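# Move three fridge bottles to cart tray, close fridge

## Task

Remove all three bottles from the refrigerator and place each one standing upright on the cart's top tray, then close the refrigerator door completely. The task fails if a glass bottle drops from any real height, if the door is slammed while opening or closing, or if the robot falls or finishes leaning. At the end the gripper must be open and the robot backed away, and every bottle and the door must stay put without the robot holding them.

## Robot and tools

Robot: TidyBot++, a single-arm mobile robot. The base is 0.54 m long, 0.50 m wide and 0.38 m tall, on four driven casters. A seven-joint arm with a two-finger gripper sits on top; its shoulder is 0.12 m ahead of the base centre and 0.68 m above the floor. There are two cameras: base_camera (fixed to the base, 644x364) and wrist_camera (fisheye, 644x476, looking along the hand).

Frames: the base frame has its origin on the floor below the base centre, x forward, y left, z up. hand_pose is reported in this frame and marks the point between the finger pads; its z axis runs along the fingers and the fingers close along its y axis. Odometry is the base frame as it was at the start. base_odometry counts wheel rotation only, so wheel slip shows up as movement; heading is in radians, positive to the left, -3.142 to 3.142. base_tilt is in degrees, positive when leaning forward or right, with a fixed bias of up to about 1 degree.

Tool execute_actions: argument actions is a list holding one action or none (an empty list only reports state and images). One action may contain:
- base: exactly one relative move measured from where the base currently is. translate_m is metres straight ahead (negative backs up), -2 to 2. strafe_m is metres sideways, left positive, -2 to 2. rotate_rad is radians on the spot, counter-clockwise from above positive, -6.3 to 6.3.
- joints: absolute target angles by name, a single dictionary for the one arm. joint_1_rad (any angle; turns the arm about vertical, positive is clockwise from above, opposite to rotate_rad), joint_2_rad shoulder -2.249 to 2.249, joint_3_rad (any angle; upper-arm roll), joint_4_rad elbow -2.579 to 2.579, joint_5_rad (any angle; forearm roll), joint_6_rad wrist -2.099 to 2.099, joint_7_rad (any angle; hand roll; pointing down, positive is counter-clockwise from above, and at 1.57 the fingers open toward the robot's left and right). gripper_pos runs 0 (open) to 1 (closed); the finger gap is roughly 85 x (1 - gripper_pos) mm. Unbounded joints take the short way, so larger turns need several steps each under half a revolution.
- speeds: optional caps for this action only, translate_m and strafe_m 0.05 to 0.5 m/s, rotate_rad 0.1 to 1.57 rad/s (defaults are the maxima). A base move needing more than 8.667 s is rejected; any action ends at 15 s.
cameras picks which images come back: base_camera, wrist_camera, or all (default); [] gives none. An unknown key, out-of-range number or bad camera name rejects the whole call and nothing moves.

Tool wait: seconds from 0 to 10; commands nothing and returns state and images. Tool zoom_image: camera plus region [x0, y0, x1, y1] in pixels of that camera's latest image, at most 504x504. Tool finished_scene: pass the scene number to end it for good; do this only once the goal holds by itself.

Arm geometry: upper arm 0.42 m, forearm 0.31 m, hand 0.31 m to the hand point. With joint_1_rad 0, joint_3_rad 3.14, joint_5_rad 0 (near the start pose) the arm stays in the base's x-z plane; segment angles from vertical (forward positive) are joint_2, joint_2 - joint_4, and joint_2 - joint_4 - joint_6. Forward reach is the sum of length x sin(angle), height above the shoulder the sum of length x cos(angle). The arm begins folded, hand down, poking up to 0.08 m beyond the base front, elbow up to 1.15 m high. A downward-pointing hand reaches at most about 0.94 m high, and only near the base. Closed fingertips stick out about 20 mm beyond the hand point.

Result lines: base_status and joint_status tell how each motion ended. done: reached (for the base, the wheels turned the commanded amount, even if slipping or blocked). off_target: stopped short and may still push; with the gripper it means something is held at the shown reading. contact_stop / time_out: target dropped, holds where it stopped. "joint command not followed" with a cause means a self-collision check refused the arm targets (the gripper still moves) and they may be retried later; nothing checks the arm against the base. motor_effort gives percent of maximum with the peak in brackets; readings are noisy and biased. "ARM HIT" flags a hard hit of the arm on itself or the base. Motor temperatures list one value per arm joint; MOTOR HOT appears from 60 °C and an OVER-TEMPERATURE FAULT at 75 °C lets the arm sink (keys then say limit_stop_at_motor_heat; resend them). A torque sensor reaching its limit (104.5 N m joints 1-4, 51.3 N m joints 5-7) freezes the arm and gripper for 10 s; the base keeps going.

Accuracy: friction and hand_pose error leave the hand a centimetre or two off; correct by sending each joint last command + (desired - read). Held loads make the arm sag; never command a joint to its current reading while carrying something. Trust the images over hand_pose. Odometry drifts a few centimetres and degrees over many moves.

Things to avoid: dropping bottles from height, swinging the fridge door fast, driving while the arm is snagged high up (tipping risk), shoving hard with a raised hand, and ramming the arm with the base. Open the door and release everything gently, leave bottles upright, close the door fully, then open the gripper and back away. Objects may occasionally get nudged by outside disturbances, and the robot keeps holding its last command while you think.

Each tool is called after ">>>" by a JSON object that holds its "fn" and its "kwargs", one argument or row to a line.

## Session

>>> {"fn": "execute_actions", "kwargs": {
  "actions": []
}}

Scene clock: 0.00 s.
Motor temperatures (°C, as the motors report them): [31 28 26 25 33 38 38]
base_odometry: x=+0.000 y=+0.000 heading=+0.000 (m, m, rad; odometry frame)
base_tilt: forward=-0.4 right=-0.1 (deg)
base_status: not commanded
joint_positions: joint_1_rad=+0.016 joint_2_rad=-0.360 joint_3_rad=+3.102 joint_4_rad=-2.529 joint_5_rad=+0.007 joint_6_rad=-0.835 joint_7_rad=+1.540 gripper_pos=+0.000
joint_status: not commanded
motor_effort: joint_1_rad=+0 joint_2_rad=-3 joint_3_rad=+0 joint_4_rad=+18 joint_5_rad=-1 joint_6_rad=+2 joint_7_rad=+0 (%)
hand_pose: x=+0.2729 y=+0.0017 z=+0.5901 quat_wxyz=(+0.008, +0.998, -0.002, +0.069) (m; base frame)
pictures: base_camera, wrist_camera
Images, in order (width x height): base_camera 644x364, wrist_camera 644x476.

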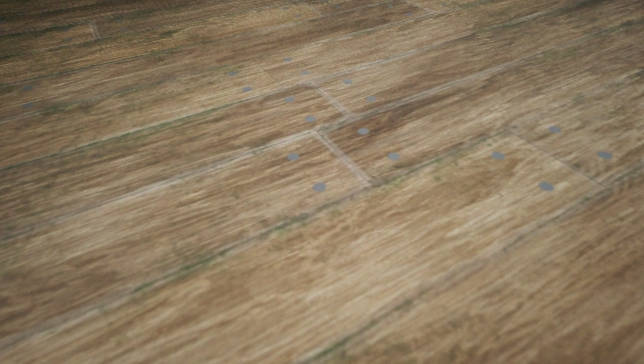

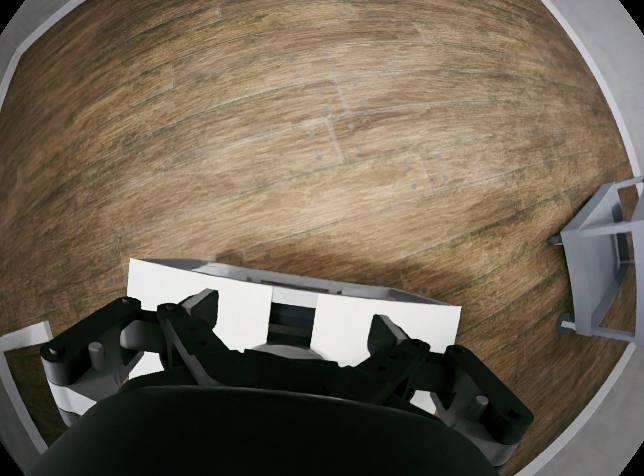

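>>> {"fn": "execute_actions", "kwargs": {
  "actions": [
    {"joints":{"joint_6_rad":0.5}}
  ]
}}

Scene clock: 7.57 s.
Motor temperatures (°C, as the motors report them): [31 28 26 25 33 38 38]
base_odometry: x=+0.000 y=+0.000 heading=+0.000 (m, m, rad; odometry frame)
base_tilt: forward=-0.3 right=-0.2 (deg)
base_status: not commanded
joint_positions: joint_1_rad=+0.016 joint_2_rad=-0.360 joint_3_rad=+3.102 joint_4_rad=-2.529 joint_5_rad=+0.007 joint_6_rad=+0.491 joint_7_rad=+1.540 gripper_pos=+0.000
joint_status: all done
motor_effort: joint_1_rad=+0(1) joint_2_rad=-6(6) joint_3_rad=+0(0) joint_4_rad=+20(20) joint_5_rad=-1(1) joint_6_rad=+9(8) joint_7_rad=+0(0) (%)
hand_pose: x=+0.5395 y=+0.0138 z=+0.8651 quat_wxyz=(-0.011, +0.744, +0.005, +0.668) (m; base frame)
pictures: base_camera, wrist_camera
camera_calibration (this result's frames):
wrist_camera: T_world_to_cam=[[0.00701876, -0.995424, 0.095302, -0.0861428], [-0.173585, -0.0950702, -0.980219, 0.989973], [0.984794, -0.00966304, -0.173458, -0.244535], [0, 0, 0, 1]] pos_world=[0.413265, 0.00600548, 0.936184]
Images, in order (width x height): base_camera 644x364, wrist_camera 644x476.

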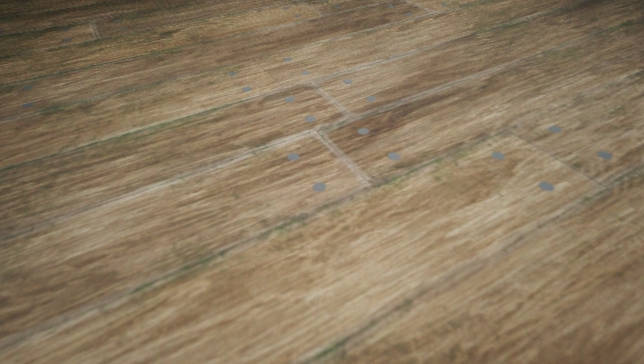

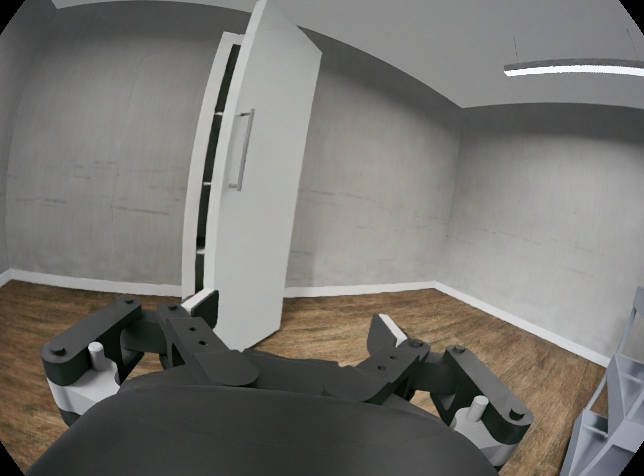

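>>> {"fn": "execute_actions", "kwargs": {
  "actions": [
    {"joints":{"joint_1_rad":1.2}}
  ],
  "cameras": ["wrist_camera"]
}}

Scene clock: 18.97 s.
Motor temperatures (°C, as the motors report them): [31 28 26 26 33 38 38]
base_odometry: x=+0.000 y=+0.000 heading=+0.000 (m, m, rad; odometry frame)
base_tilt: forward=-0.3 right=-0.2 (deg)
base_status: not commanded
joint_positions: joint_1_rad=+1.176 joint_2_rad=-0.360 joint_3_rad=+3.102 joint_4_rad=-2.529 joint_5_rad=+0.007 joint_6_rad=+0.491 joint_7_rad=+1.540 gripper_pos=+0.000
joint_status: all done
motor_effort: joint_1_rad=-1(1) joint_2_rad=-6(6) joint_3_rad=+0(0) joint_4_rad=+20(20) joint_5_rad=-1(2) joint_6_rad=+9(9) joint_7_rad=+0(0) (%)
hand_pose: x=+0.2994 y=-0.3801 z=+0.8651 quat_wxyz=(+0.357, +0.625, -0.404, +0.565) (m; base frame)
pictures: wrist_camera
camera_calibration (this result's frames):
wrist_camera: T_world_to_cam=[[-0.910012, -0.403479, 0.0953017, 0.0229842], [-0.156418, 0.121259, -0.980219, 0.98793], [0.383942, -0.906918, -0.173458, -0.173033], [0, 0, 0, 1]] pos_world=[0.24188, -0.267449, 0.936184]
Images, in order (width x height): wrist_camera 644x476.

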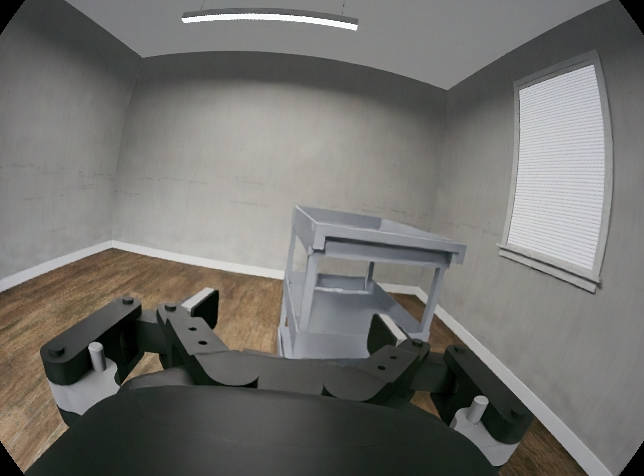

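>>> {"fn": "execute_actions", "kwargs": {
  "actions": [
    {"joints":{"joint_1_rad":0.0},"base":{"strafe_m":0.9}}
  ],
  "cameras": ["wrist_camera"]
}}

>>> {"fn": "execute_actions", "kwargs": {
  "actions": [
    {"base":{"translate_m":0.5}}
  ],
  "cameras": ["wrist_camera"]
}}

Scene clock: 47.33 s.
Motor temperatures (°C, as the motors report them): [31 28 26 26 33 38 38]
base_odometry: x=-0.001 y=+0.867 heading=+0.004 (m, m, rad; odometry frame)
base_tilt: forward=-0.3 right=-0.1 (deg)
base_status: strafe_m time_out (by the wheels' count: +0.867 of +0.900)
joint_positions: joint_1_rad=+0.015 joint_2_rad=-0.361 joint_3_rad=+3.099 joint_4_rad=-2.528 joint_5_rad=+0.007 joint_6_rad=+0.493 joint_7_rad=+1.540 gripper_pos=+0.000
joint_status: all done
motor_effort: joint_1_rad=-1(7) joint_2_rad=-4(24) joint_3_rad=+0(10) joint_4_rad=+20(26) joint_5_rad=-1(5) joint_6_rad=+8(10) joint_7_rad=+1(0) (%)
hand_pose: x=+0.5395 y=+0.0157 z=+0.8663 quat_wxyz=(-0.012, +0.743, +0.006, +0.669) (m; base frame)
pictures: wrist_camera
camera_calibration (this result's frames):
wrist_camera: T_world_to_cam=[[0.0106854, -0.995285, 0.0964002, -0.0873067], [-0.16995, -0.0968107, -0.980686, 0.989757], [0.985395, -0.00590416, -0.170183, -0.247572], [0, 0, 0, 1]] pos_world=[0.413098, 0.00746228, 0.936925]
Images, in order (width x height): wrist_camera 644x476.

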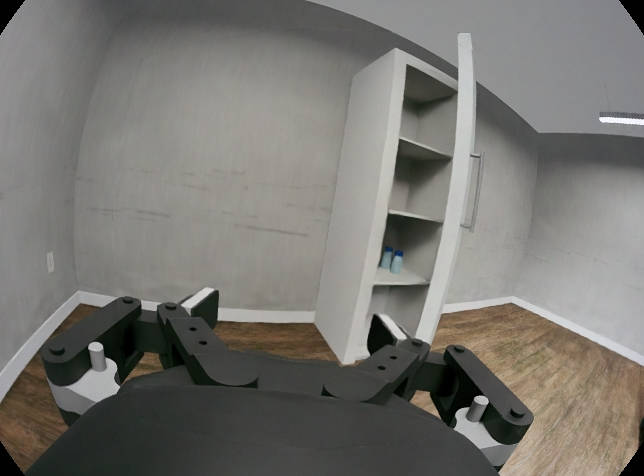

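not run: a stop came earlier in this reply.

>>> {"fn": "execute_actions", "kwargs": {
  "actions": [
    {"base":{"strafe_m":-0.4}}
  ],
  "cameras": ["wrist_camera"]
}}

Scene clock: 56.13 s.
Motor temperatures (°C, as the motors report them): [31 28 26 26 33 38 38]
base_odometry: x=+0.000 y=+0.467 heading=+0.003 (m, m, rad; odometry frame)
base_tilt: forward=-0.3 right=-0.2 (deg)
base_status: done
joint_positions: joint_1_rad=+0.015 joint_2_rad=-0.361 joint_3_rad=+3.099 joint_4_rad=-2.528 joint_5_rad=+0.007 joint_6_rad=+0.493 joint_7_rad=+1.540 gripper_pos=+0.000
joint_status: not commanded
motor_effort: joint_1_rad=-1(1) joint_2_rad=-6(6) joint_3_rad=+0(2) joint_4_rad=+20(20) joint_5_rad=-2(2) joint_6_rad=+8(9) joint_7_rad=+0(1) (%)
hand_pose: x=+0.5395 y=+0.0156 z=+0.8663 quat_wxyz=(-0.012, +0.743, +0.006, +0.669) (m; base frame)
pictures: wrist_camera
camera_calibration (this result's frames):
wrist_camera: T_world_to_cam=[[0.0105343, -0.995292, 0.0963433, -0.0872501], [-0.169964, -0.0967288, -0.980691, 0.989764], [0.985394, -0.00604403, -0.170183, -0.247574], [0, 0, 0, 1]] pos_world=[0.413101, 0.007403, 0.936926]
Images, in order (width x height): wrist_camera 644x476.

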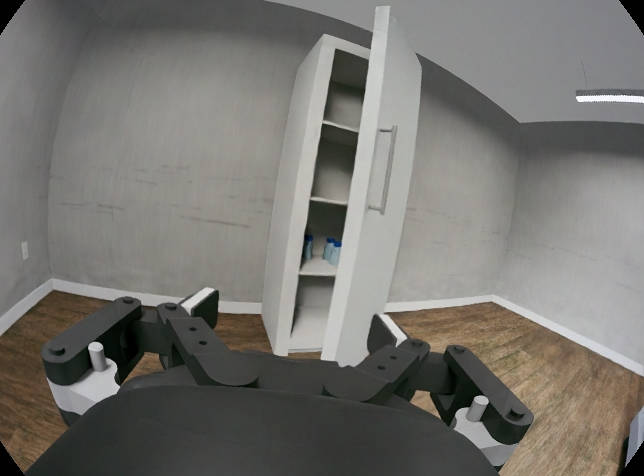

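>>> {"fn": "execute_actions", "kwargs": {
  "actions": [
    {"base":{"translate_m":0.6}}
  ]
}}

Scene clock: 65.37 s.
Motor temperatures (°C, as the motors report them): [31 28 26 26 33 38 38]
base_odometry: x=+0.600 y=+0.468 heading=+0.003 (m, m, rad; odometry frame)
base_tilt: forward=-0.3 right=-0.2 (deg)
base_status: done
joint_positions: joint_1_rad=+0.015 joint_2_rad=-0.361 joint_3_rad=+3.099 joint_4_rad=-2.528 joint_5_rad=+0.007 joint_6_rad=+0.493 joint_7_rad=+1.540 gripper_pos=+0.000
joint_status: not commanded
motor_effort: joint_1_rad=-1(0) joint_2_rad=-6(8) joint_3_rad=+0(0) joint_4_rad=+20(21) joint_5_rad=-1(2) joint_6_rad=+8(9) joint_7_rad=+0(0) (%)
hand_pose: x=+0.5395 y=+0.0156 z=+0.8662 quat_wxyz=(-0.012, +0.743, +0.006, +0.669) (m; base frame)
pictures: base_camera, wrist_camera
camera_calibration (this result's frames):
wrist_camera: T_world_to_cam=[[0.0105487, -0.995293, 0.0963396, -0.0872493], [-0.170109, -0.0967268, -0.980666, 0.989764], [0.985369, -0.00604348, -0.170329, -0.247471], [0, 0, 0, 1]] pos_world=[0.413139, 0.00740252, 0.936882]
Images, in order (width x height): base_camera 644x364, wrist_camera 644x476.

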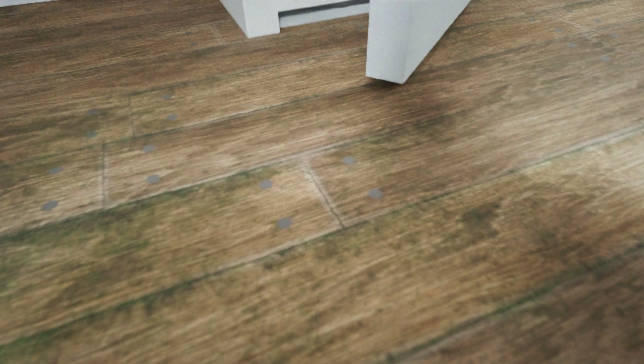

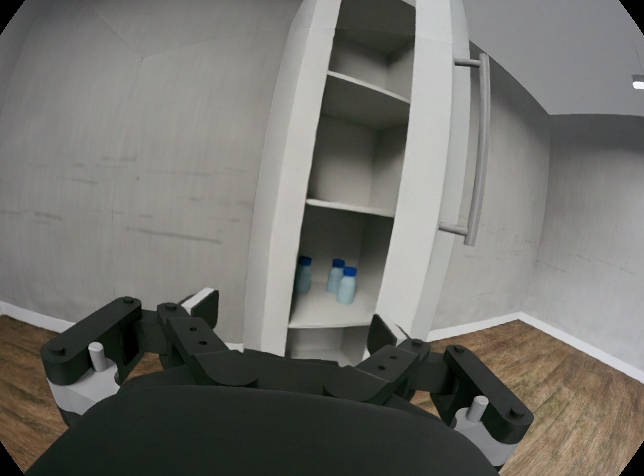

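>>> {"fn": "execute_actions", "kwargs": {
  "actions": [
    {"base":{"translate_m":0.4},"joints":{"gripper_pos":1.0}}
  ]
}}

Scene clock: 89.17 s.
Motor temperatures (°C, as the motors report them): [31 28 26 26 33 38 38]
base_odometry: x=+1.000 y=+0.469 heading=+0.002 (m, m, rad; odometry frame)
base_tilt: forward=-0.3 right=-0.1 (deg)
base_status: done
joint_positions: joint_1_rad=+0.015 joint_2_rad=-0.356 joint_3_rad=+3.099 joint_4_rad=-2.528 joint_5_rad=+0.007 joint_6_rad=+0.493 joint_7_rad=+1.540 gripper_pos=+0.999
joint_status: all done
motor_effort: joint_1_rad=+0(0) joint_2_rad=-6(9) joint_3_rad=+0(1) joint_4_rad=+20(21) joint_5_rad=-1(1) joint_6_rad=+9(9) joint_7_rad=+0(0) (%)
hand_pose: x=+0.5403 y=+0.0156 z=+0.8644 quat_wxyz=(-0.012, +0.744, +0.006, +0.668) (m; base frame)
pictures: base_camera, wrist_camera
camera_calibration (this result's frames):
wrist_camera: T_world_to_cam=[[0.0109671, -0.995299, 0.0962298, -0.0872242], [-0.174368, -0.0966647, -0.979924, 0.989765], [0.984619, -0.00603247, -0.174608, -0.244464], [0, 0, 0, 1]] pos_world=[0.414244, 0.0073864, 0.935603]
Images, in order (width x height): base_camera 644x364, wrist_camera 644x476.

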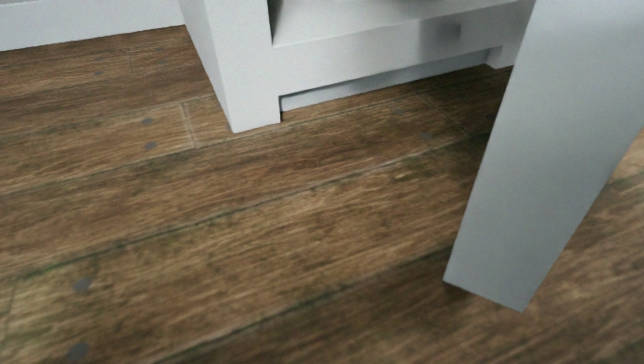

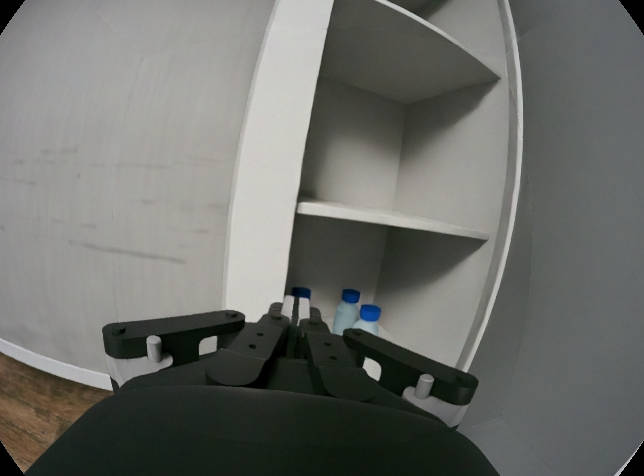

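>>> {"fn": "execute_actions", "kwargs": {
  "actions": [
    {"base":{"strafe_m":-0.5},"speeds":{"strafe_m":0.1}}
  ]
}}

Scene clock: 107.67 s.
Motor temperatures (°C, as the motors report them): [31 28 26 26 33 38 38]
base_odometry: x=+1.002 y=-0.031 heading=+0.002 (m, m, rad; odometry frame)
base_tilt: forward=-0.3 right=-0.1 (deg)
base_status: done
joint_positions: joint_1_rad=-0.010 joint_2_rad=-0.352 joint_3_rad=+3.098 joint_4_rad=-2.542 joint_5_rad=+0.031 joint_6_rad=+0.494 joint_7_rad=+1.540 gripper_pos=+0.999
joint_status: not commanded
motor_effort: joint_1_rad=+0(28) joint_2_rad=-6(19) joint_3_rad=-1(38) joint_4_rad=+20(36) joint_5_rad=-1(18) joint_6_rad=+9(10) joint_7_rad=+0(4) (%)
hand_pose: x=+0.5374 y=+0.0297 z=+0.8550 quat_wxyz=(-0.018, +0.750, +0.028, +0.661) (m; base frame)
pictures: base_camera, wrist_camera
camera_calibration (this result's frames):
wrist_camera: T_world_to_cam=[[0.0515677, -0.991896, 0.116117, -0.111181], [-0.186362, -0.123787, -0.974652, 0.984148], [0.981127, 0.0286207, -0.191235, -0.228123], [0, 0, 0, 1]] pos_world=[0.412959, 0.0180741, 0.928487]
Images, in order (width x height): base_camera 644x364, wrist_camera 644x476.

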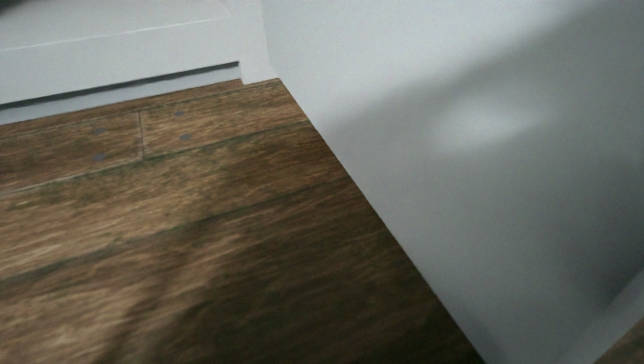

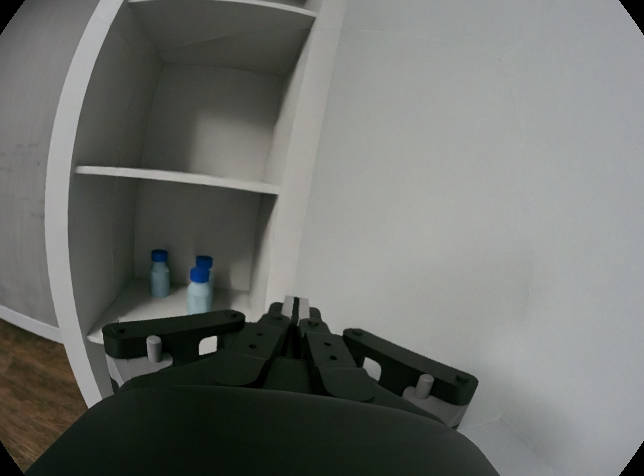

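>>> {"fn": "execute_actions", "kwargs": {
  "actions": [
    {"base":{"strafe_m":0.3}}
  ],
  "cameras": []
}}

>>> {"fn": "execute_actions", "kwargs": {
  "actions": [
    {"base":{"rotate_rad":0.33},"joints":{"gripper_pos":0}}
  ]
}}

Scene clock: 121.30 s.
Motor temperatures (°C, as the motors report them): [31 28 26 27 33 38 38]
base_odometry: x=+1.001 y=+0.269 heading=+0.003 (m, m, rad; odometry frame)
base_tilt: forward=-0.4 right=-0.2 (deg)
base_status: done
joint_positions: joint_1_rad=-0.010 joint_2_rad=-0.352 joint_3_rad=+3.098 joint_4_rad=-2.542 joint_5_rad=+0.031 joint_6_rad=+0.494 joint_7_rad=+1.540 gripper_pos=+0.999
joint_status: not commanded
motor_effort: joint_1_rad=-1(1) joint_2_rad=-6(8) joint_3_rad=+0(1) joint_4_rad=+20(20) joint_5_rad=-2(2) joint_6_rad=+8(9) joint_7_rad=+0(0) (%)
hand_pose: x=+0.5374 y=+0.0296 z=+0.8552 quat_wxyz=(-0.018, +0.750, +0.028, +0.661) (m; base frame)
pictures: none
No camera images: the call's "cameras" was empty. Leave "cameras" out to get every camera's image.

Scene clock: 122.50 s.
Motor temperatures (°C, as the motors report them): [31 28 26 27 33 38 38]
base_odometry: x=+1.001 y=+0.269 heading=+0.333 (m, m, rad; odometry frame)
base_tilt: forward=-0.4 right=-0.2 (deg)
base_status: done
joint_positions: joint_1_rad=-0.010 joint_2_rad=-0.352 joint_3_rad=+3.098 joint_4_rad=-2.542 joint_5_rad=+0.031 joint_6_rad=+0.494 joint_7_rad=+1.540 gripper_pos=+0.000
joint_status: all done
motor_effort: joint_1_rad=+0(2) joint_2_rad=-6(6) joint_3_rad=+0(1) joint_4_rad=+20(20) joint_5_rad=-1(2) joint_6_rad=+8(9) joint_7_rad=+0(0) (%)
hand_pose: x=+0.5374 y=+0.0296 z=+0.8552 quat_wxyz=(-0.018, +0.750, +0.028, +0.661) (m; base frame)
pictures: base_camera, wrist_camera
camera_calibration (this result's frames):
wrist_camera: T_world_to_cam=[[0.0513225, -0.991915, 0.116064, -0.111116], [-0.18596, -0.123676, -0.974743, 0.984164], [0.981216, 0.028443, -0.190804, -0.22843], [0, 0, 0, 1]] pos_world=[0.412857, 0.0179978, 0.928618]
Images, in order (width x height): base_camera 644x364, wrist_camera 644x476.

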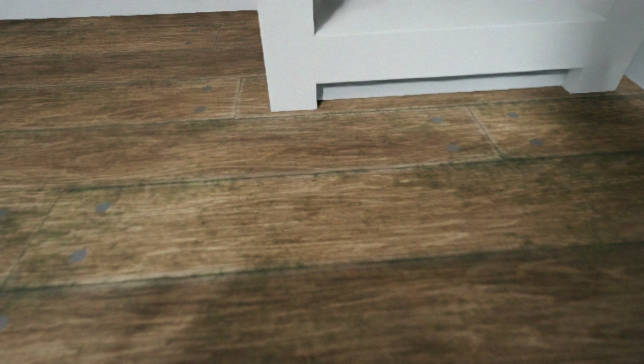

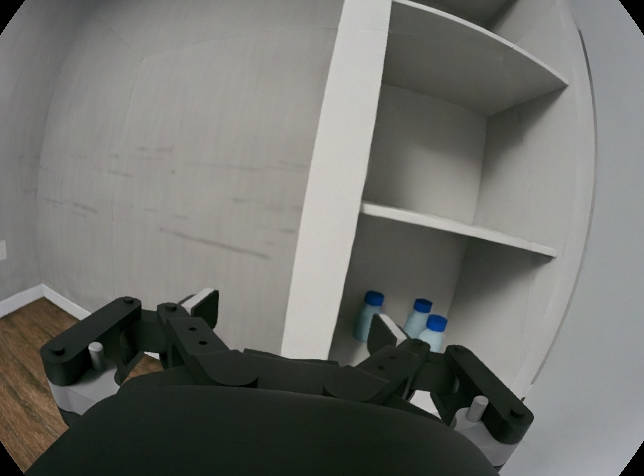

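>>> {"fn": "execute_actions", "kwargs": {
  "actions": [
    {"base":{"strafe_m":-0.2}}
  ]
}}

Scene clock: 130.57 s.
Motor temperatures (°C, as the motors report them): [31 28 26 27 33 39 38]
base_odometry: x=+1.067 y=+0.080 heading=+0.334 (m, m, rad; odometry frame)
base_tilt: forward=-0.3 right=-0.2 (deg)
base_status: done
joint_positions: joint_1_rad=-0.010 joint_2_rad=-0.352 joint_3_rad=+3.099 joint_4_rad=-2.542 joint_5_rad=+0.031 joint_6_rad=+0.494 joint_7_rad=+1.540 gripper_pos=+0.000
joint_status: not commanded
motor_effort: joint_1_rad=-1(1) joint_2_rad=-6(6) joint_3_rad=+0(1) joint_4_rad=+20(20) joint_5_rad=-1(2) joint_6_rad=+9(9) joint_7_rad=+0(0) (%)
hand_pose: x=+0.5374 y=+0.0295 z=+0.8552 quat_wxyz=(-0.018, +0.750, +0.027, +0.661) (m; base frame)
pictures: base_camera, wrist_camera
camera_calibration (this result's frames):
wrist_camera: T_world_to_cam=[[0.051168, -0.99193, 0.116007, -0.111059], [-0.18598, -0.123591, -0.97475, 0.984172], [0.98122, 0.0283011, -0.190803, -0.228433], [0, 0, 0, 1]] pos_world=[0.412862, 0.0179378, 0.928619]
Images, in order (width x height): base_camera 644x364, wrist_camera 644x476.

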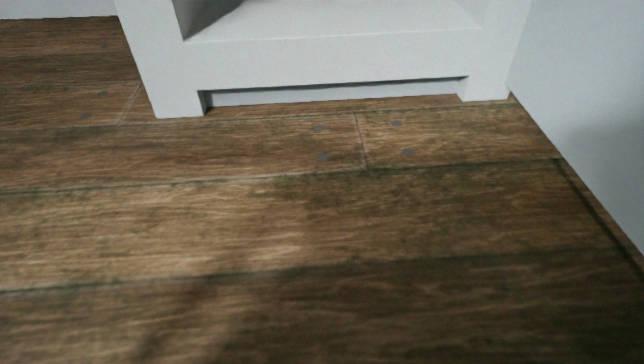

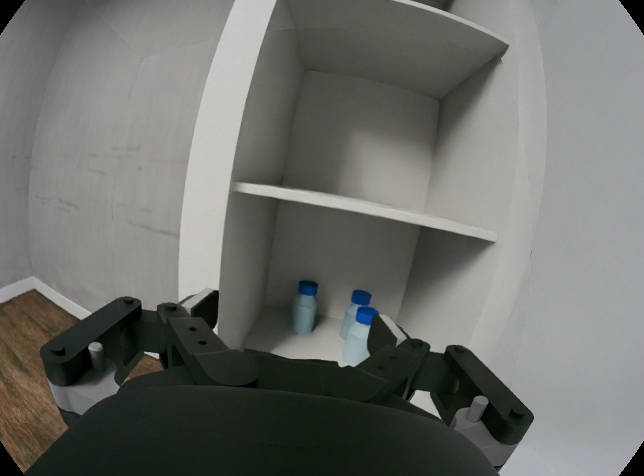

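>>> {"fn": "execute_actions", "kwargs": {
  "actions": [
    {"base":{"translate_m":-0.45},"joints":{"joint_1_rad":0,"joint_2_rad":1.3,"joint_4_rad":-1.166,"joint_6_rad":0.896,"joint_5_rad":0.0}}
  ]
}}

Scene clock: 147.83 s.
Motor temperatures (°C, as the motors report them): [31 28 26 27 33 39 38]
base_odometry: x=+0.641 y=-0.068 heading=+0.334 (m, m, rad; odometry frame)
base_tilt: forward=-0.3 right=-0.2 (deg)
base_status: done
joint_positions: joint_1_rad=-0.010 joint_2_rad=+1.299 joint_3_rad=+3.099 joint_4_rad=-1.195 joint_5_rad=+0.031 joint_6_rad=+0.863 joint_7_rad=+1.540 gripper_pos=+0.000
joint_status: all done
motor_effort: joint_1_rad=-1(2) joint_2_rad=-47(49) joint_3_rad=-3(3) joint_4_rad=+16(20) joint_5_rad=-1(2) joint_6_rad=+8(9) joint_7_rad=+0(0) (%)
hand_pose: x=+1.0241 y=+0.0345 z=+0.5267 quat_wxyz=(-0.034, +0.728, -0.002, +0.685) (m; base frame)
pictures: base_camera, wrist_camera
camera_calibration (this result's frames):
wrist_camera: T_world_to_cam=[[0.0244784, -0.998334, 0.0522468, -0.0318026], [-0.125491, -0.0549176, -0.990574, 0.699177], [0.991793, 0.0176911, -0.126626, -0.813053], [0, 0, 0, 1]] pos_world=[0.894899, 0.0210313, 0.591294]
Images, in order (width x height): base_camera 644x364, wrist_camera 644x476.

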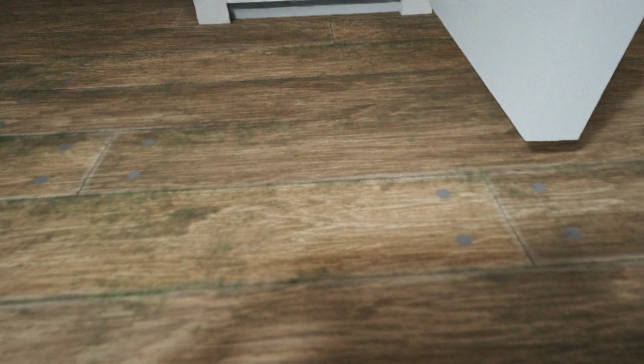

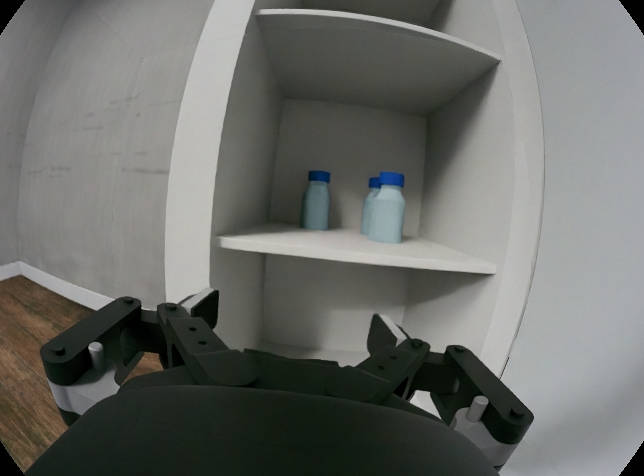

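>>> {"fn": "execute_actions", "kwargs": {
  "actions": [
    {"base":{"strafe_m":-0.1},"joints":{"joint_2_rad":1.2,"joint_4_rad":-1.28,"joint_6_rad":0.94}}
  ],
  "cameras": ["wrist_camera"]
}}

Scene clock: 158.03 s.
Motor temperatures (°C, as the motors report them): [31 29 26 27 33 39 38]
base_odometry: x=+0.674 y=-0.162 heading=+0.334 (m, m, rad; odometry frame)
base_tilt: forward=-0.3 right=-0.1 (deg)
base_status: done
joint_positions: joint_1_rad=+0.004 joint_2_rad=+1.197 joint_3_rad=+3.099 joint_4_rad=-1.257 joint_5_rad=+0.031 joint_6_rad=+0.912 joint_7_rad=+1.540 gripper_pos=+0.000
joint_status: all done
motor_effort: joint_1_rad=-1(6) joint_2_rad=-47(50) joint_3_rad=-3(4) joint_4_rad=+16(16) joint_5_rad=-1(0) joint_6_rad=+8(9) joint_7_rad=+0(0) (%)
hand_pose: x=+1.0208 y=+0.0231 z=+0.6026 quat_wxyz=(-0.031, +0.696, -0.005, +0.717) (m; base frame)
pictures: wrist_camera
camera_calibration (this result's frames):
wrist_camera: T_world_to_cam=[[0.00774621, -0.998609, 0.0521587, -0.0299177], [-0.0380656, -0.0524169, -0.9979, 0.688383], [0.999245, 0.00574449, -0.0384186, -0.86052], [0, 0, 0, 1]] pos_world=[0.886306, 0.0111501, 0.655438]
Images, in order (width x height): wrist_camera 644x476.

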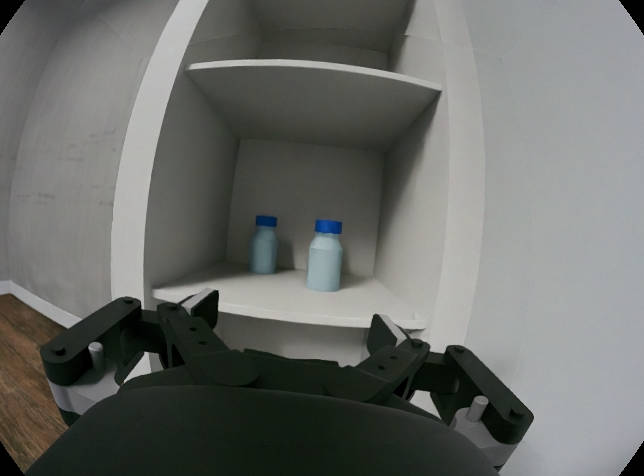

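>>> {"fn": "execute_actions", "kwargs": {
  "actions": [
    {"base":{"translate_m":0.2},"speeds":{"translate_m":0.2}}
  ],
  "cameras": ["wrist_camera"]
}}

Scene clock: 171.80 s.
Motor temperatures (°C, as the motors report them): [31 30 26 27 33 39 38]
base_odometry: x=+0.863 y=-0.097 heading=+0.334 (m, m, rad; odometry frame)
base_tilt: forward=-0.2 right=-0.2 (deg)
base_status: done
joint_positions: joint_1_rad=+0.004 joint_2_rad=+1.197 joint_3_rad=+3.099 joint_4_rad=-1.258 joint_5_rad=+0.031 joint_6_rad=+0.912 joint_7_rad=+1.540 gripper_pos=+0.000
joint_status: not commanded
motor_effort: joint_1_rad=-1(2) joint_2_rad=-46(49) joint_3_rad=-3(3) joint_4_rad=+17(18) joint_5_rad=+0(1) joint_6_rad=+8(9) joint_7_rad=+0(1) (%)
hand_pose: x=+1.0207 y=+0.0231 z=+0.6022 quat_wxyz=(-0.031, +0.697, -0.005, +0.717) (m; base frame)
pictures: wrist_camera
camera_calibration (this result's frames):
wrist_camera: T_world_to_cam=[[0.00781503, -0.998608, 0.0521616, -0.0299547], [-0.0388152, -0.0524268, -0.99787, 0.68873], [0.999216, 0.00577372, -0.0391709, -0.859878], [0, 0, 0, 1]] pos_world=[0.886171, 0.0111596, 0.655144]
Images, in order (width x height): wrist_camera 644x476.

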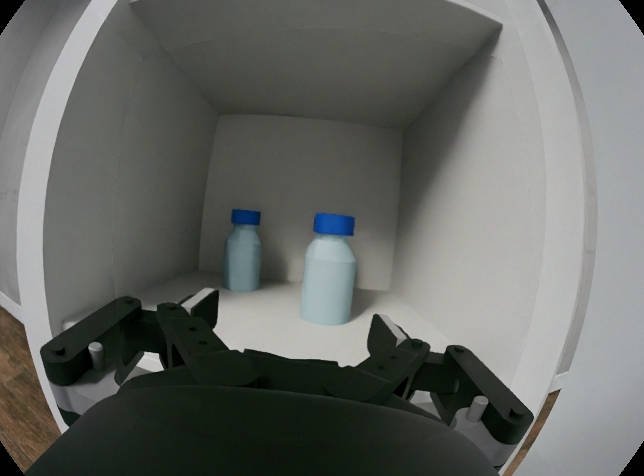

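>>> {"fn": "execute_actions", "kwargs": {
  "actions": [
    {"base":{"strafe_m":-0.025},"speeds":{"strafe_m":0.1}}
  ],
  "cameras": []
}}

>>> {"fn": "execute_actions", "kwargs": {
  "actions": [
    {"base":{"translate_m":0.2},"speeds":{"translate_m":0.15}}
  ],
  "cameras": ["wrist_camera"]
}}

Scene clock: 185.03 s.
Motor temperatures (°C, as the motors report them): [31 31 26 27 33 39 38]
base_odometry: x=+0.872 y=-0.121 heading=+0.334 (m, m, rad; odometry frame)
base_tilt: forward=-0.3 right=-0.2 (deg)
base_status: done
joint_positions: joint_1_rad=+0.007 joint_2_rad=+1.197 joint_3_rad=+3.099 joint_4_rad=-1.258 joint_5_rad=+0.031 joint_6_rad=+0.912 joint_7_rad=+1.540 gripper_pos=+0.000
joint_status: not commanded
motor_effort: joint_1_rad=-1(4) joint_2_rad=-46(47) joint_3_rad=-3(4) joint_4_rad=+17(17) joint_5_rad=-1(1) joint_6_rad=+8(9) joint_7_rad=+0(0) (%)
hand_pose: x=+1.0207 y=+0.0200 z=+0.6022 quat_wxyz=(-0.030, +0.697, -0.007, +0.717) (m; base frame)
pictures: none
No camera images: the call's "cameras" was empty. Leave "cameras" out to get every camera's image.

Scene clock: 189.07 s.
Motor temperatures (°C, as the motors report them): [31 31 26 27 33 39 38]
base_odometry: x=+1.004 y=-0.075 heading=+0.328 (m, m, rad; odometry frame)
base_tilt: forward=-0.3 right=-0.1 (deg)
base_status: translate_m time_out (by the wheels' count: +0.139 of +0.200)
joint_positions: joint_1_rad=+0.002 joint_2_rad=+1.199 joint_3_rad=+3.098 joint_4_rad=-1.261 joint_5_rad=+0.028 joint_6_rad=+0.917 joint_7_rad=+1.540 gripper_pos=+0.000
joint_status: not commanded
motor_effort: joint_1_rad=-1(8) joint_2_rad=-47(61) joint_3_rad=-3(5) joint_4_rad=+17(20) joint_5_rad=-1(0) joint_6_rad=+9(12) joint_7_rad=+0(0) (%)
hand_pose: x=+1.0197 y=+0.0244 z=+0.6006 quat_wxyz=(-0.032, +0.697, -0.006, +0.717) (m; base frame)
pictures: wrist_camera
camera_calibration (this result's frames):
wrist_camera: T_world_to_cam=[[0.00770271, -0.998745, 0.0494792, -0.0268375], [-0.0387641, -0.0497417, -0.99801, 0.687165], [0.999219, 0.00576936, -0.0390987, -0.859065], [0, 0, 0, 1]] pos_world=[0.885238, 0.0123331, 0.653537]
Images, in order (width x height): wrist_camera 644x476.

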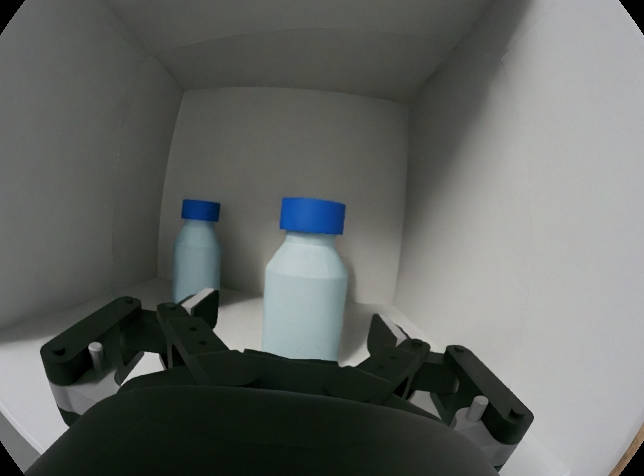

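>>> {"fn": "execute_actions", "kwargs": {
  "actions": [
    {"base":{"translate_m":0.06},"speeds":{"translate_m":0.15}}
  ],
  "cameras": ["wrist_camera"]
}}

Scene clock: 199.60 s.
Motor temperatures (°C, as the motors report them): [31 32 26 27 33 39 38]
base_odometry: x=+1.002 y=-0.076 heading=+0.327 (m, m, rad; odometry frame)
base_tilt: forward=-0.3 right=-0.2 (deg)
base_status: translate_m time_out (by the wheels' count: -0.002 of +0.060)
joint_positions: joint_1_rad=+0.001 joint_2_rad=+1.199 joint_3_rad=+3.098 joint_4_rad=-1.263 joint_5_rad=+0.027 joint_6_rad=+0.919 joint_7_rad=+1.540 gripper_pos=+0.000
joint_status: not commanded
motor_effort: joint_1_rad=-1(6) joint_2_rad=-47(60) joint_3_rad=-3(5) joint_4_rad=+17(20) joint_5_rad=-1(2) joint_6_rad=+9(12) joint_7_rad=+0(0) (%)
hand_pose: x=+1.0193 y=+0.0251 z=+0.5998 quat_wxyz=(-0.032, +0.697, -0.006, +0.717) (m; base frame)
pictures: wrist_camera
camera_calibration (this result's frames):
wrist_camera: T_world_to_cam=[[0.00812722, -0.998772, 0.0488791, -0.0261352], [-0.0389975, -0.0491601, -0.998029, 0.686655], [0.999206, 0.00620504, -0.0393491, -0.85849], [0, 0, 0, 1]] pos_world=[0.884799, 0.0129799, 0.652798]
Images, in order (width x height): wrist_camera 644x476.

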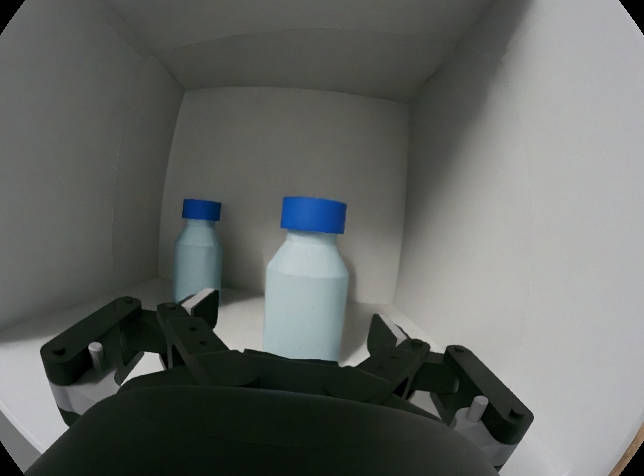

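>>> {"fn": "execute_actions", "kwargs": {
  "actions": [],
  "cameras": ["base_camera"]
}}

Scene clock: 204.40 s.
Motor temperatures (°C, as the motors report them): [31 32 26 27 33 39 38]
base_odometry: x=+1.002 y=-0.076 heading=+0.327 (m, m, rad; odometry frame)
base_tilt: forward=-0.2 right=-0.2 (deg)
base_status: translate_m time_out (by the wheels' count: -0.002 of +0.060)
joint_positions: joint_1_rad=+0.001 joint_2_rad=+1.199 joint_3_rad=+3.098 joint_4_rad=-1.263 joint_5_rad=+0.027 joint_6_rad=+0.919 joint_7_rad=+1.540 gripper_pos=+0.000
joint_status: not commanded
motor_effort: joint_1_rad=+0(6) joint_2_rad=-47(60) joint_3_rad=-3(5) joint_4_rad=+17(20) joint_5_rad=-1(2) joint_6_rad=+8(12) joint_7_rad=+0(0) (%)
hand_pose: x=+1.0193 y=+0.0251 z=+0.5998 quat_wxyz=(-0.032, +0.697, -0.006, +0.717) (m; base frame)
pictures: base_camera
Images, in order (width x height): base_camera 644x364.

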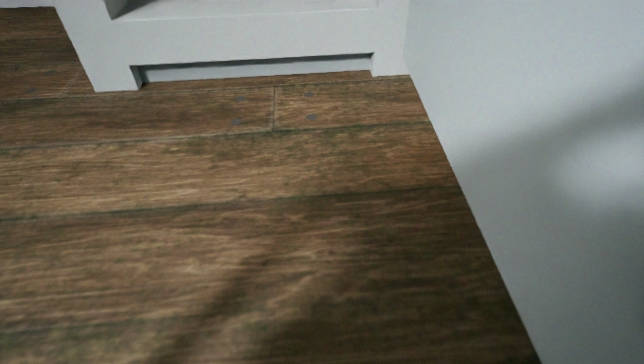

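>>> {"fn": "execute_actions", "kwargs": {
  "actions": [
    {"joints":{"joint_2_rad":1.3,"joint_4_rad":-0.92,"joint_6_rad":0.69}}
  ],
  "cameras": ["wrist_camera"]
}}

Scene clock: 215.00 s.
Motor temperatures (°C, as the motors report them): [31 33 26 27 33 39 38]
base_odometry: x=+1.002 y=-0.076 heading=+0.327 (m, m, rad; odometry frame)
base_tilt: forward=-0.2 right=-0.1 (deg)
base_status: not commanded
joint_positions: joint_1_rad=+0.001 joint_2_rad=+1.289 joint_3_rad=+3.098 joint_4_rad=-0.946 joint_5_rad=+0.027 joint_6_rad=+0.722 joint_7_rad=+1.540 gripper_pos=+0.000
joint_status: all done
motor_effort: joint_1_rad=-1(0) joint_2_rad=-50(49) joint_3_rad=-2(3) joint_4_rad=+19(20) joint_5_rad=-1(1) joint_6_rad=+9(9) joint_7_rad=+0(0) (%)
hand_pose: x=+1.0812 y=+0.0205 z=+0.6247 quat_wxyz=(-0.028, +0.686, -0.008, +0.727) (m; base frame)
pictures: wrist_camera
camera_calibration (this result's frames):
wrist_camera: T_world_to_cam=[[-0.00211416, -0.998694, 0.0510375, -0.0228006], [-0.0091985, -0.051016, -0.998655, 0.68184], [0.999955, -0.00258079, -0.00907864, -0.938932], [0, 0, 0, 1]] pos_world=[0.945114, 0.00959076, 0.673563]
Images, in order (width x height): wrist_camera 644x476.

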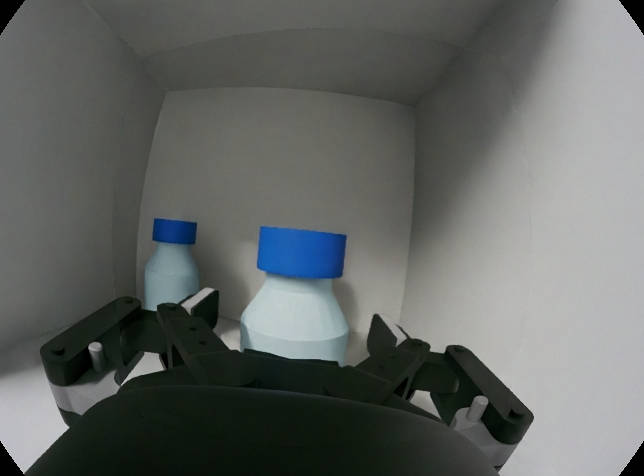

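Grip.

>>> {"fn": "execute_actions", "kwargs": {
  "actions": [
    {"joints":{"gripper_pos":1.0}}
  ],
  "cameras": ["wrist_camera"]
}}

Scene clock: 221.53 s.
Motor temperatures (°C, as the motors report them): [31 33 26 27 33 39 38]
base_odometry: x=+1.002 y=-0.076 heading=+0.327 (m, m, rad; odometry frame)
base_tilt: forward=-0.3 right=-0.2 (deg)
base_status: not commanded
joint_positions: joint_1_rad=+0.001 joint_2_rad=+1.288 joint_3_rad=+3.098 joint_4_rad=-0.943 joint_5_rad=+0.027 joint_6_rad=+0.722 joint_7_rad=+1.540 gripper_pos=+0.999
joint_status: all done
motor_effort: joint_1_rad=+0(4) joint_2_rad=-49(49) joint_3_rad=-2(4) joint_4_rad=+19(19) joint_5_rad=-1(0) joint_6_rad=+8(8) joint_7_rad=+0(0) (%)
hand_pose: x=+1.0816 y=+0.0203 z=+0.6261 quat_wxyz=(-0.028, +0.685, -0.009, +0.728) (m; base frame)
pictures: wrist_camera
camera_calibration (this result's frames):
wrist_camera: T_world_to_cam=[[-0.00262495, -0.998709, 0.050732, -0.022325], [-0.00679088, -0.0507132, -0.99869, 0.680683], [0.999973, -0.00296603, -0.00664899, -0.940862], [0, 0, 0, 1]] pos_world=[0.945401, 0.00943283, 0.674668]
Images, in order (width x height): wrist_camera 644x476.

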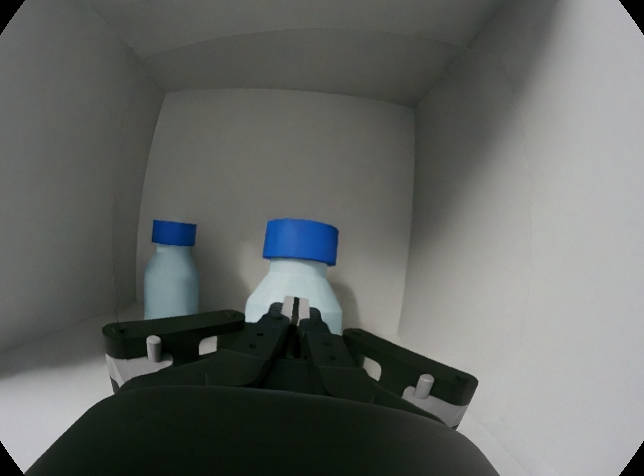

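>>> {"fn": "execute_actions", "kwargs": {
  "actions": [
    {"joints":{"gripper_pos":0.0,"joint_2_rad":1.2,"joint_4_rad":-1.28,"joint_6_rad":0.94}}
  ],
  "cameras": []
}}

>>> {"fn": "execute_actions", "kwargs": {
  "actions": [
    {"base":{"strafe_m":0.1},"joints":{"joint_1_rad":0.1}}
  ],
  "cameras": []
}}

>>> {"fn": "execute_actions", "kwargs": {
  "actions": [
    {"base":{"translate_m":0.1},"speeds":{"translate_m":0.15}}
  ],
  "cameras": ["wrist_camera"]
}}

Scene clock: 241.10 s.
Motor temperatures (°C, as the motors report them): [31 34 26 27 33 39 38]
base_odometry: x=+1.002 y=-0.076 heading=+0.327 (m, m, rad; odometry frame)
base_tilt: forward=-0.3 right=-0.2 (deg)
base_status: not commanded
joint_positions: joint_1_rad=+0.001 joint_2_rad=+1.209 joint_3_rad=+3.098 joint_4_rad=-1.255 joint_5_rad=+0.027 joint_6_rad=+0.908 joint_7_rad=+1.540 gripper_pos=+0.000
joint_status: all done
motor_effort: joint_1_rad=-1(2) joint_2_rad=-46(50) joint_3_rad=-2(3) joint_4_rad=+17(19) joint_5_rad=-1(1) joint_6_rad=+9(9) joint_7_rad=+1(0) (%)
hand_pose: x=+1.0203 y=+0.0249 z=+0.5918 quat_wxyz=(-0.032, +0.701, -0.007, +0.712) (m; base frame)
pictures: none
No camera images: the call's "cameras" was empty. Leave "cameras" out to get every camera's image.

Scene clock: 242.37 s.
Motor temperatures (°C, as the motors report them): [31 34 26 27 33 39 38]
base_odometry: x=+0.970 y=+0.019 heading=+0.327 (m, m, rad; odometry frame)
base_tilt: forward=-0.3 right=-0.2 (deg)
base_status: done
joint_positions: joint_1_rad=+0.089 joint_2_rad=+1.208 joint_3_rad=+3.098 joint_4_rad=-1.255 joint_5_rad=+0.027 joint_6_rad=+0.909 joint_7_rad=+1.540 gripper_pos=+0.000
joint_status: all done
motor_effort: joint_1_rad=+0(4) joint_2_rad=-47(48) joint_3_rad=-2(4) joint_4_rad=+17(17) joint_5_rad=-1(0) joint_6_rad=+9(9) joint_7_rad=+0(0) (%)
hand_pose: x=+1.0190 y=-0.0549 z=+0.5922 quat_wxyz=(+0.000, +0.700, -0.038, +0.713) (m; base frame)
pictures: none
No camera images: the call's "cameras" was empty. Leave "cameras" out to get every camera's image.

Scene clock: 243.70 s.
Motor temperatures (°C, as the motors report them): [31 34 26 27 33 39 38]
base_odometry: x=+1.064 y=+0.051 heading=+0.327 (m, m, rad; odometry frame)
base_tilt: forward=-0.3 right=-0.1 (deg)
base_status: done
joint_positions: joint_1_rad=+0.089 joint_2_rad=+1.207 joint_3_rad=+3.098 joint_4_rad=-1.258 joint_5_rad=+0.026 joint_6_rad=+0.910 joint_7_rad=+1.540 gripper_pos=+0.000
joint_status: not commanded
motor_effort: joint_1_rad=+0(4) joint_2_rad=-46(48) joint_3_rad=-3(3) joint_4_rad=+16(18) joint_5_rad=-1(0) joint_6_rad=+9(9) joint_7_rad=+0(0) (%)
hand_pose: x=+1.0184 y=-0.0551 z=+0.5921 quat_wxyz=(+0.000, +0.700, -0.038, +0.713) (m; base frame)
pictures: wrist_camera
camera_calibration (this result's frames):
wrist_camera: T_world_to_cam=[[-0.0805368, -0.995572, 0.0484876, -0.0151849], [-0.0560063, -0.0440489, -0.997458, 0.692261], [0.995177, -0.0830477, -0.0522108, -0.85065], [0, 0, 0, 1]] pos_world=[0.884095, -0.0552689, 0.646824]
Images, in order (width x height): wrist_camera 644x476.

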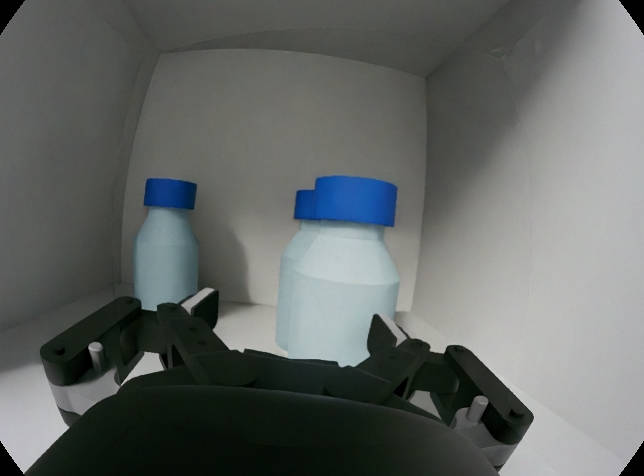

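>>> {"fn": "execute_actions", "kwargs": {
  "actions": [
    {"joints":{"joint_1_rad":0.15}}
  ],
  "cameras": ["wrist_camera"]
}}

Scene clock: 249.63 s.
Motor temperatures (°C, as the motors report them): [31 35 26 27 33 39 38]
base_odometry: x=+1.064 y=+0.051 heading=+0.327 (m, m, rad; odometry frame)
base_tilt: forward=-0.3 right=-0.1 (deg)
base_status: not commanded
joint_positions: joint_1_rad=+0.135 joint_2_rad=+1.207 joint_3_rad=+3.098 joint_4_rad=-1.258 joint_5_rad=+0.026 joint_6_rad=+0.910 joint_7_rad=+1.540 gripper_pos=+0.000
joint_status: all done
motor_effort: joint_1_rad=+0(2) joint_2_rad=-47(46) joint_3_rad=-2(3) joint_4_rad=+17(17) joint_5_rad=+0(1) joint_6_rad=+8(8) joint_7_rad=+0(0) (%)
hand_pose: x=+1.0150 y=-0.0963 z=+0.5921 quat_wxyz=(+0.016, +0.699, -0.054, +0.713) (m; base frame)
pictures: wrist_camera
camera_calibration (this result's frames):
wrist_camera: T_world_to_cam=[[-0.126096, -0.990832, 0.0484877, -0.00976344], [-0.0579668, -0.0414349, -0.997458, 0.692494], [0.990323, -0.128586, -0.0522106, -0.850072], [0, 0, 0, 1]] pos_world=[0.880757, -0.0902877, 0.646824]
Images, in order (width x height): wrist_camera 644x476.

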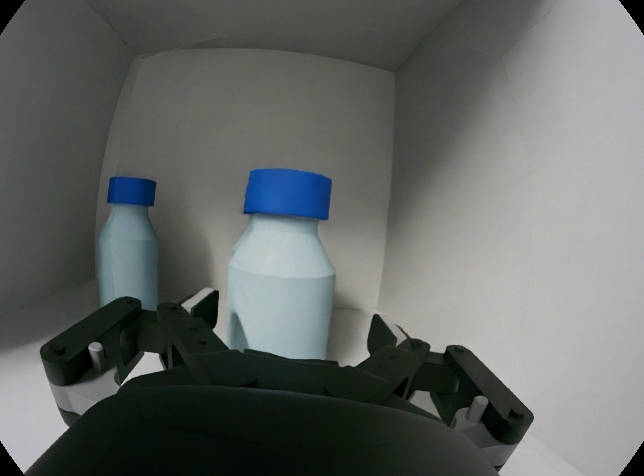

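>>> {"fn": "execute_actions", "kwargs": {
  "actions": [
    {"base":{"translate_m":0.05},"speeds":{"translate_m":0.1}}
  ],
  "cameras": ["wrist_camera"]
}}

Scene clock: 255.97 s.
Motor temperatures (°C, as the motors report them): [31 35 26 27 33 39 38]
base_odometry: x=+1.112 y=+0.068 heading=+0.327 (m, m, rad; odometry frame)
base_tilt: forward=-0.3 right=-0.1 (deg)
base_status: done
joint_positions: joint_1_rad=+0.135 joint_2_rad=+1.207 joint_3_rad=+3.098 joint_4_rad=-1.259 joint_5_rad=+0.026 joint_6_rad=+0.910 joint_7_rad=+1.540 gripper_pos=+0.000
joint_status: not commanded
motor_effort: joint_1_rad=+0(3) joint_2_rad=-46(48) joint_3_rad=-2(3) joint_4_rad=+17(18) joint_5_rad=-1(0) joint_6_rad=+9(8) joint_7_rad=+1(0) (%)
hand_pose: x=+1.0148 y=-0.0964 z=+0.5920 quat_wxyz=(+0.016, +0.699, -0.054, +0.713) (m; base frame)
pictures: wrist_camera
camera_calibration (this result's frames):
wrist_camera: T_world_to_cam=[[-0.126228, -0.990815, 0.0484917, -0.00976786], [-0.0582826, -0.0413909, -0.997442, 0.692698], [0.990288, -0.128731, -0.0525226, -0.849761], [0, 0, 0, 1]] pos_world=[0.880648, -0.0903976, 0.646768]
Images, in order (width x height): wrist_camera 644x476.

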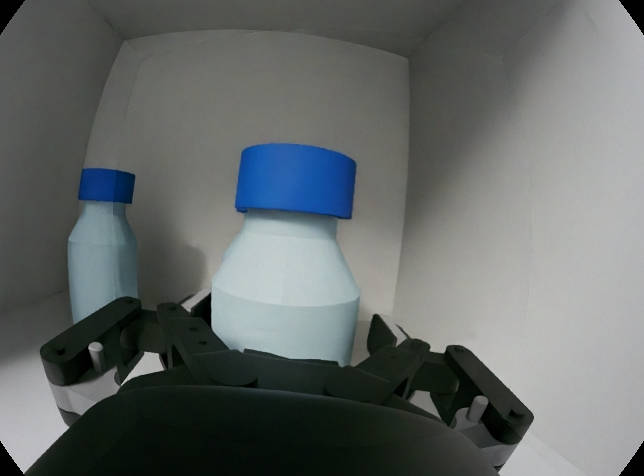

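>>> {"fn": "execute_actions", "kwargs": {
  "actions": [
    {"joints":{"gripper_pos":1.0}}
  ],
  "cameras": []
}}

Scene clock: 263.00 s.
Motor temperatures (°C, as the motors report them): [31 35 26 27 33 39 38]
base_odometry: x=+1.112 y=+0.068 heading=+0.327 (m, m, rad; odometry frame)
base_tilt: forward=-0.3 right=-0.2 (deg)
base_status: not commanded
joint_positions: joint_1_rad=+0.136 joint_2_rad=+1.207 joint_3_rad=+3.098 joint_4_rad=-1.259 joint_5_rad=+0.026 joint_6_rad=+0.910 joint_7_rad=+1.540 gripper_pos=+0.231
joint_status: gripper_pos off_target (ended at +0.231, target +1.000)
motor_effort: joint_1_rad=+1(5) joint_2_rad=-47(48) joint_3_rad=-2(4) joint_4_rad=+17(17) joint_5_rad=-2(3) joint_6_rad=+9(9) joint_7_rad=+0(1) (%)
hand_pose: x=+1.0148 y=-0.0970 z=+0.5925 quat_wxyz=(+0.016, +0.699, -0.054, +0.713) (m; base frame)
pictures: none
No camera images: the call's "cameras" was empty. Leave "cameras" out to get every camera's image.


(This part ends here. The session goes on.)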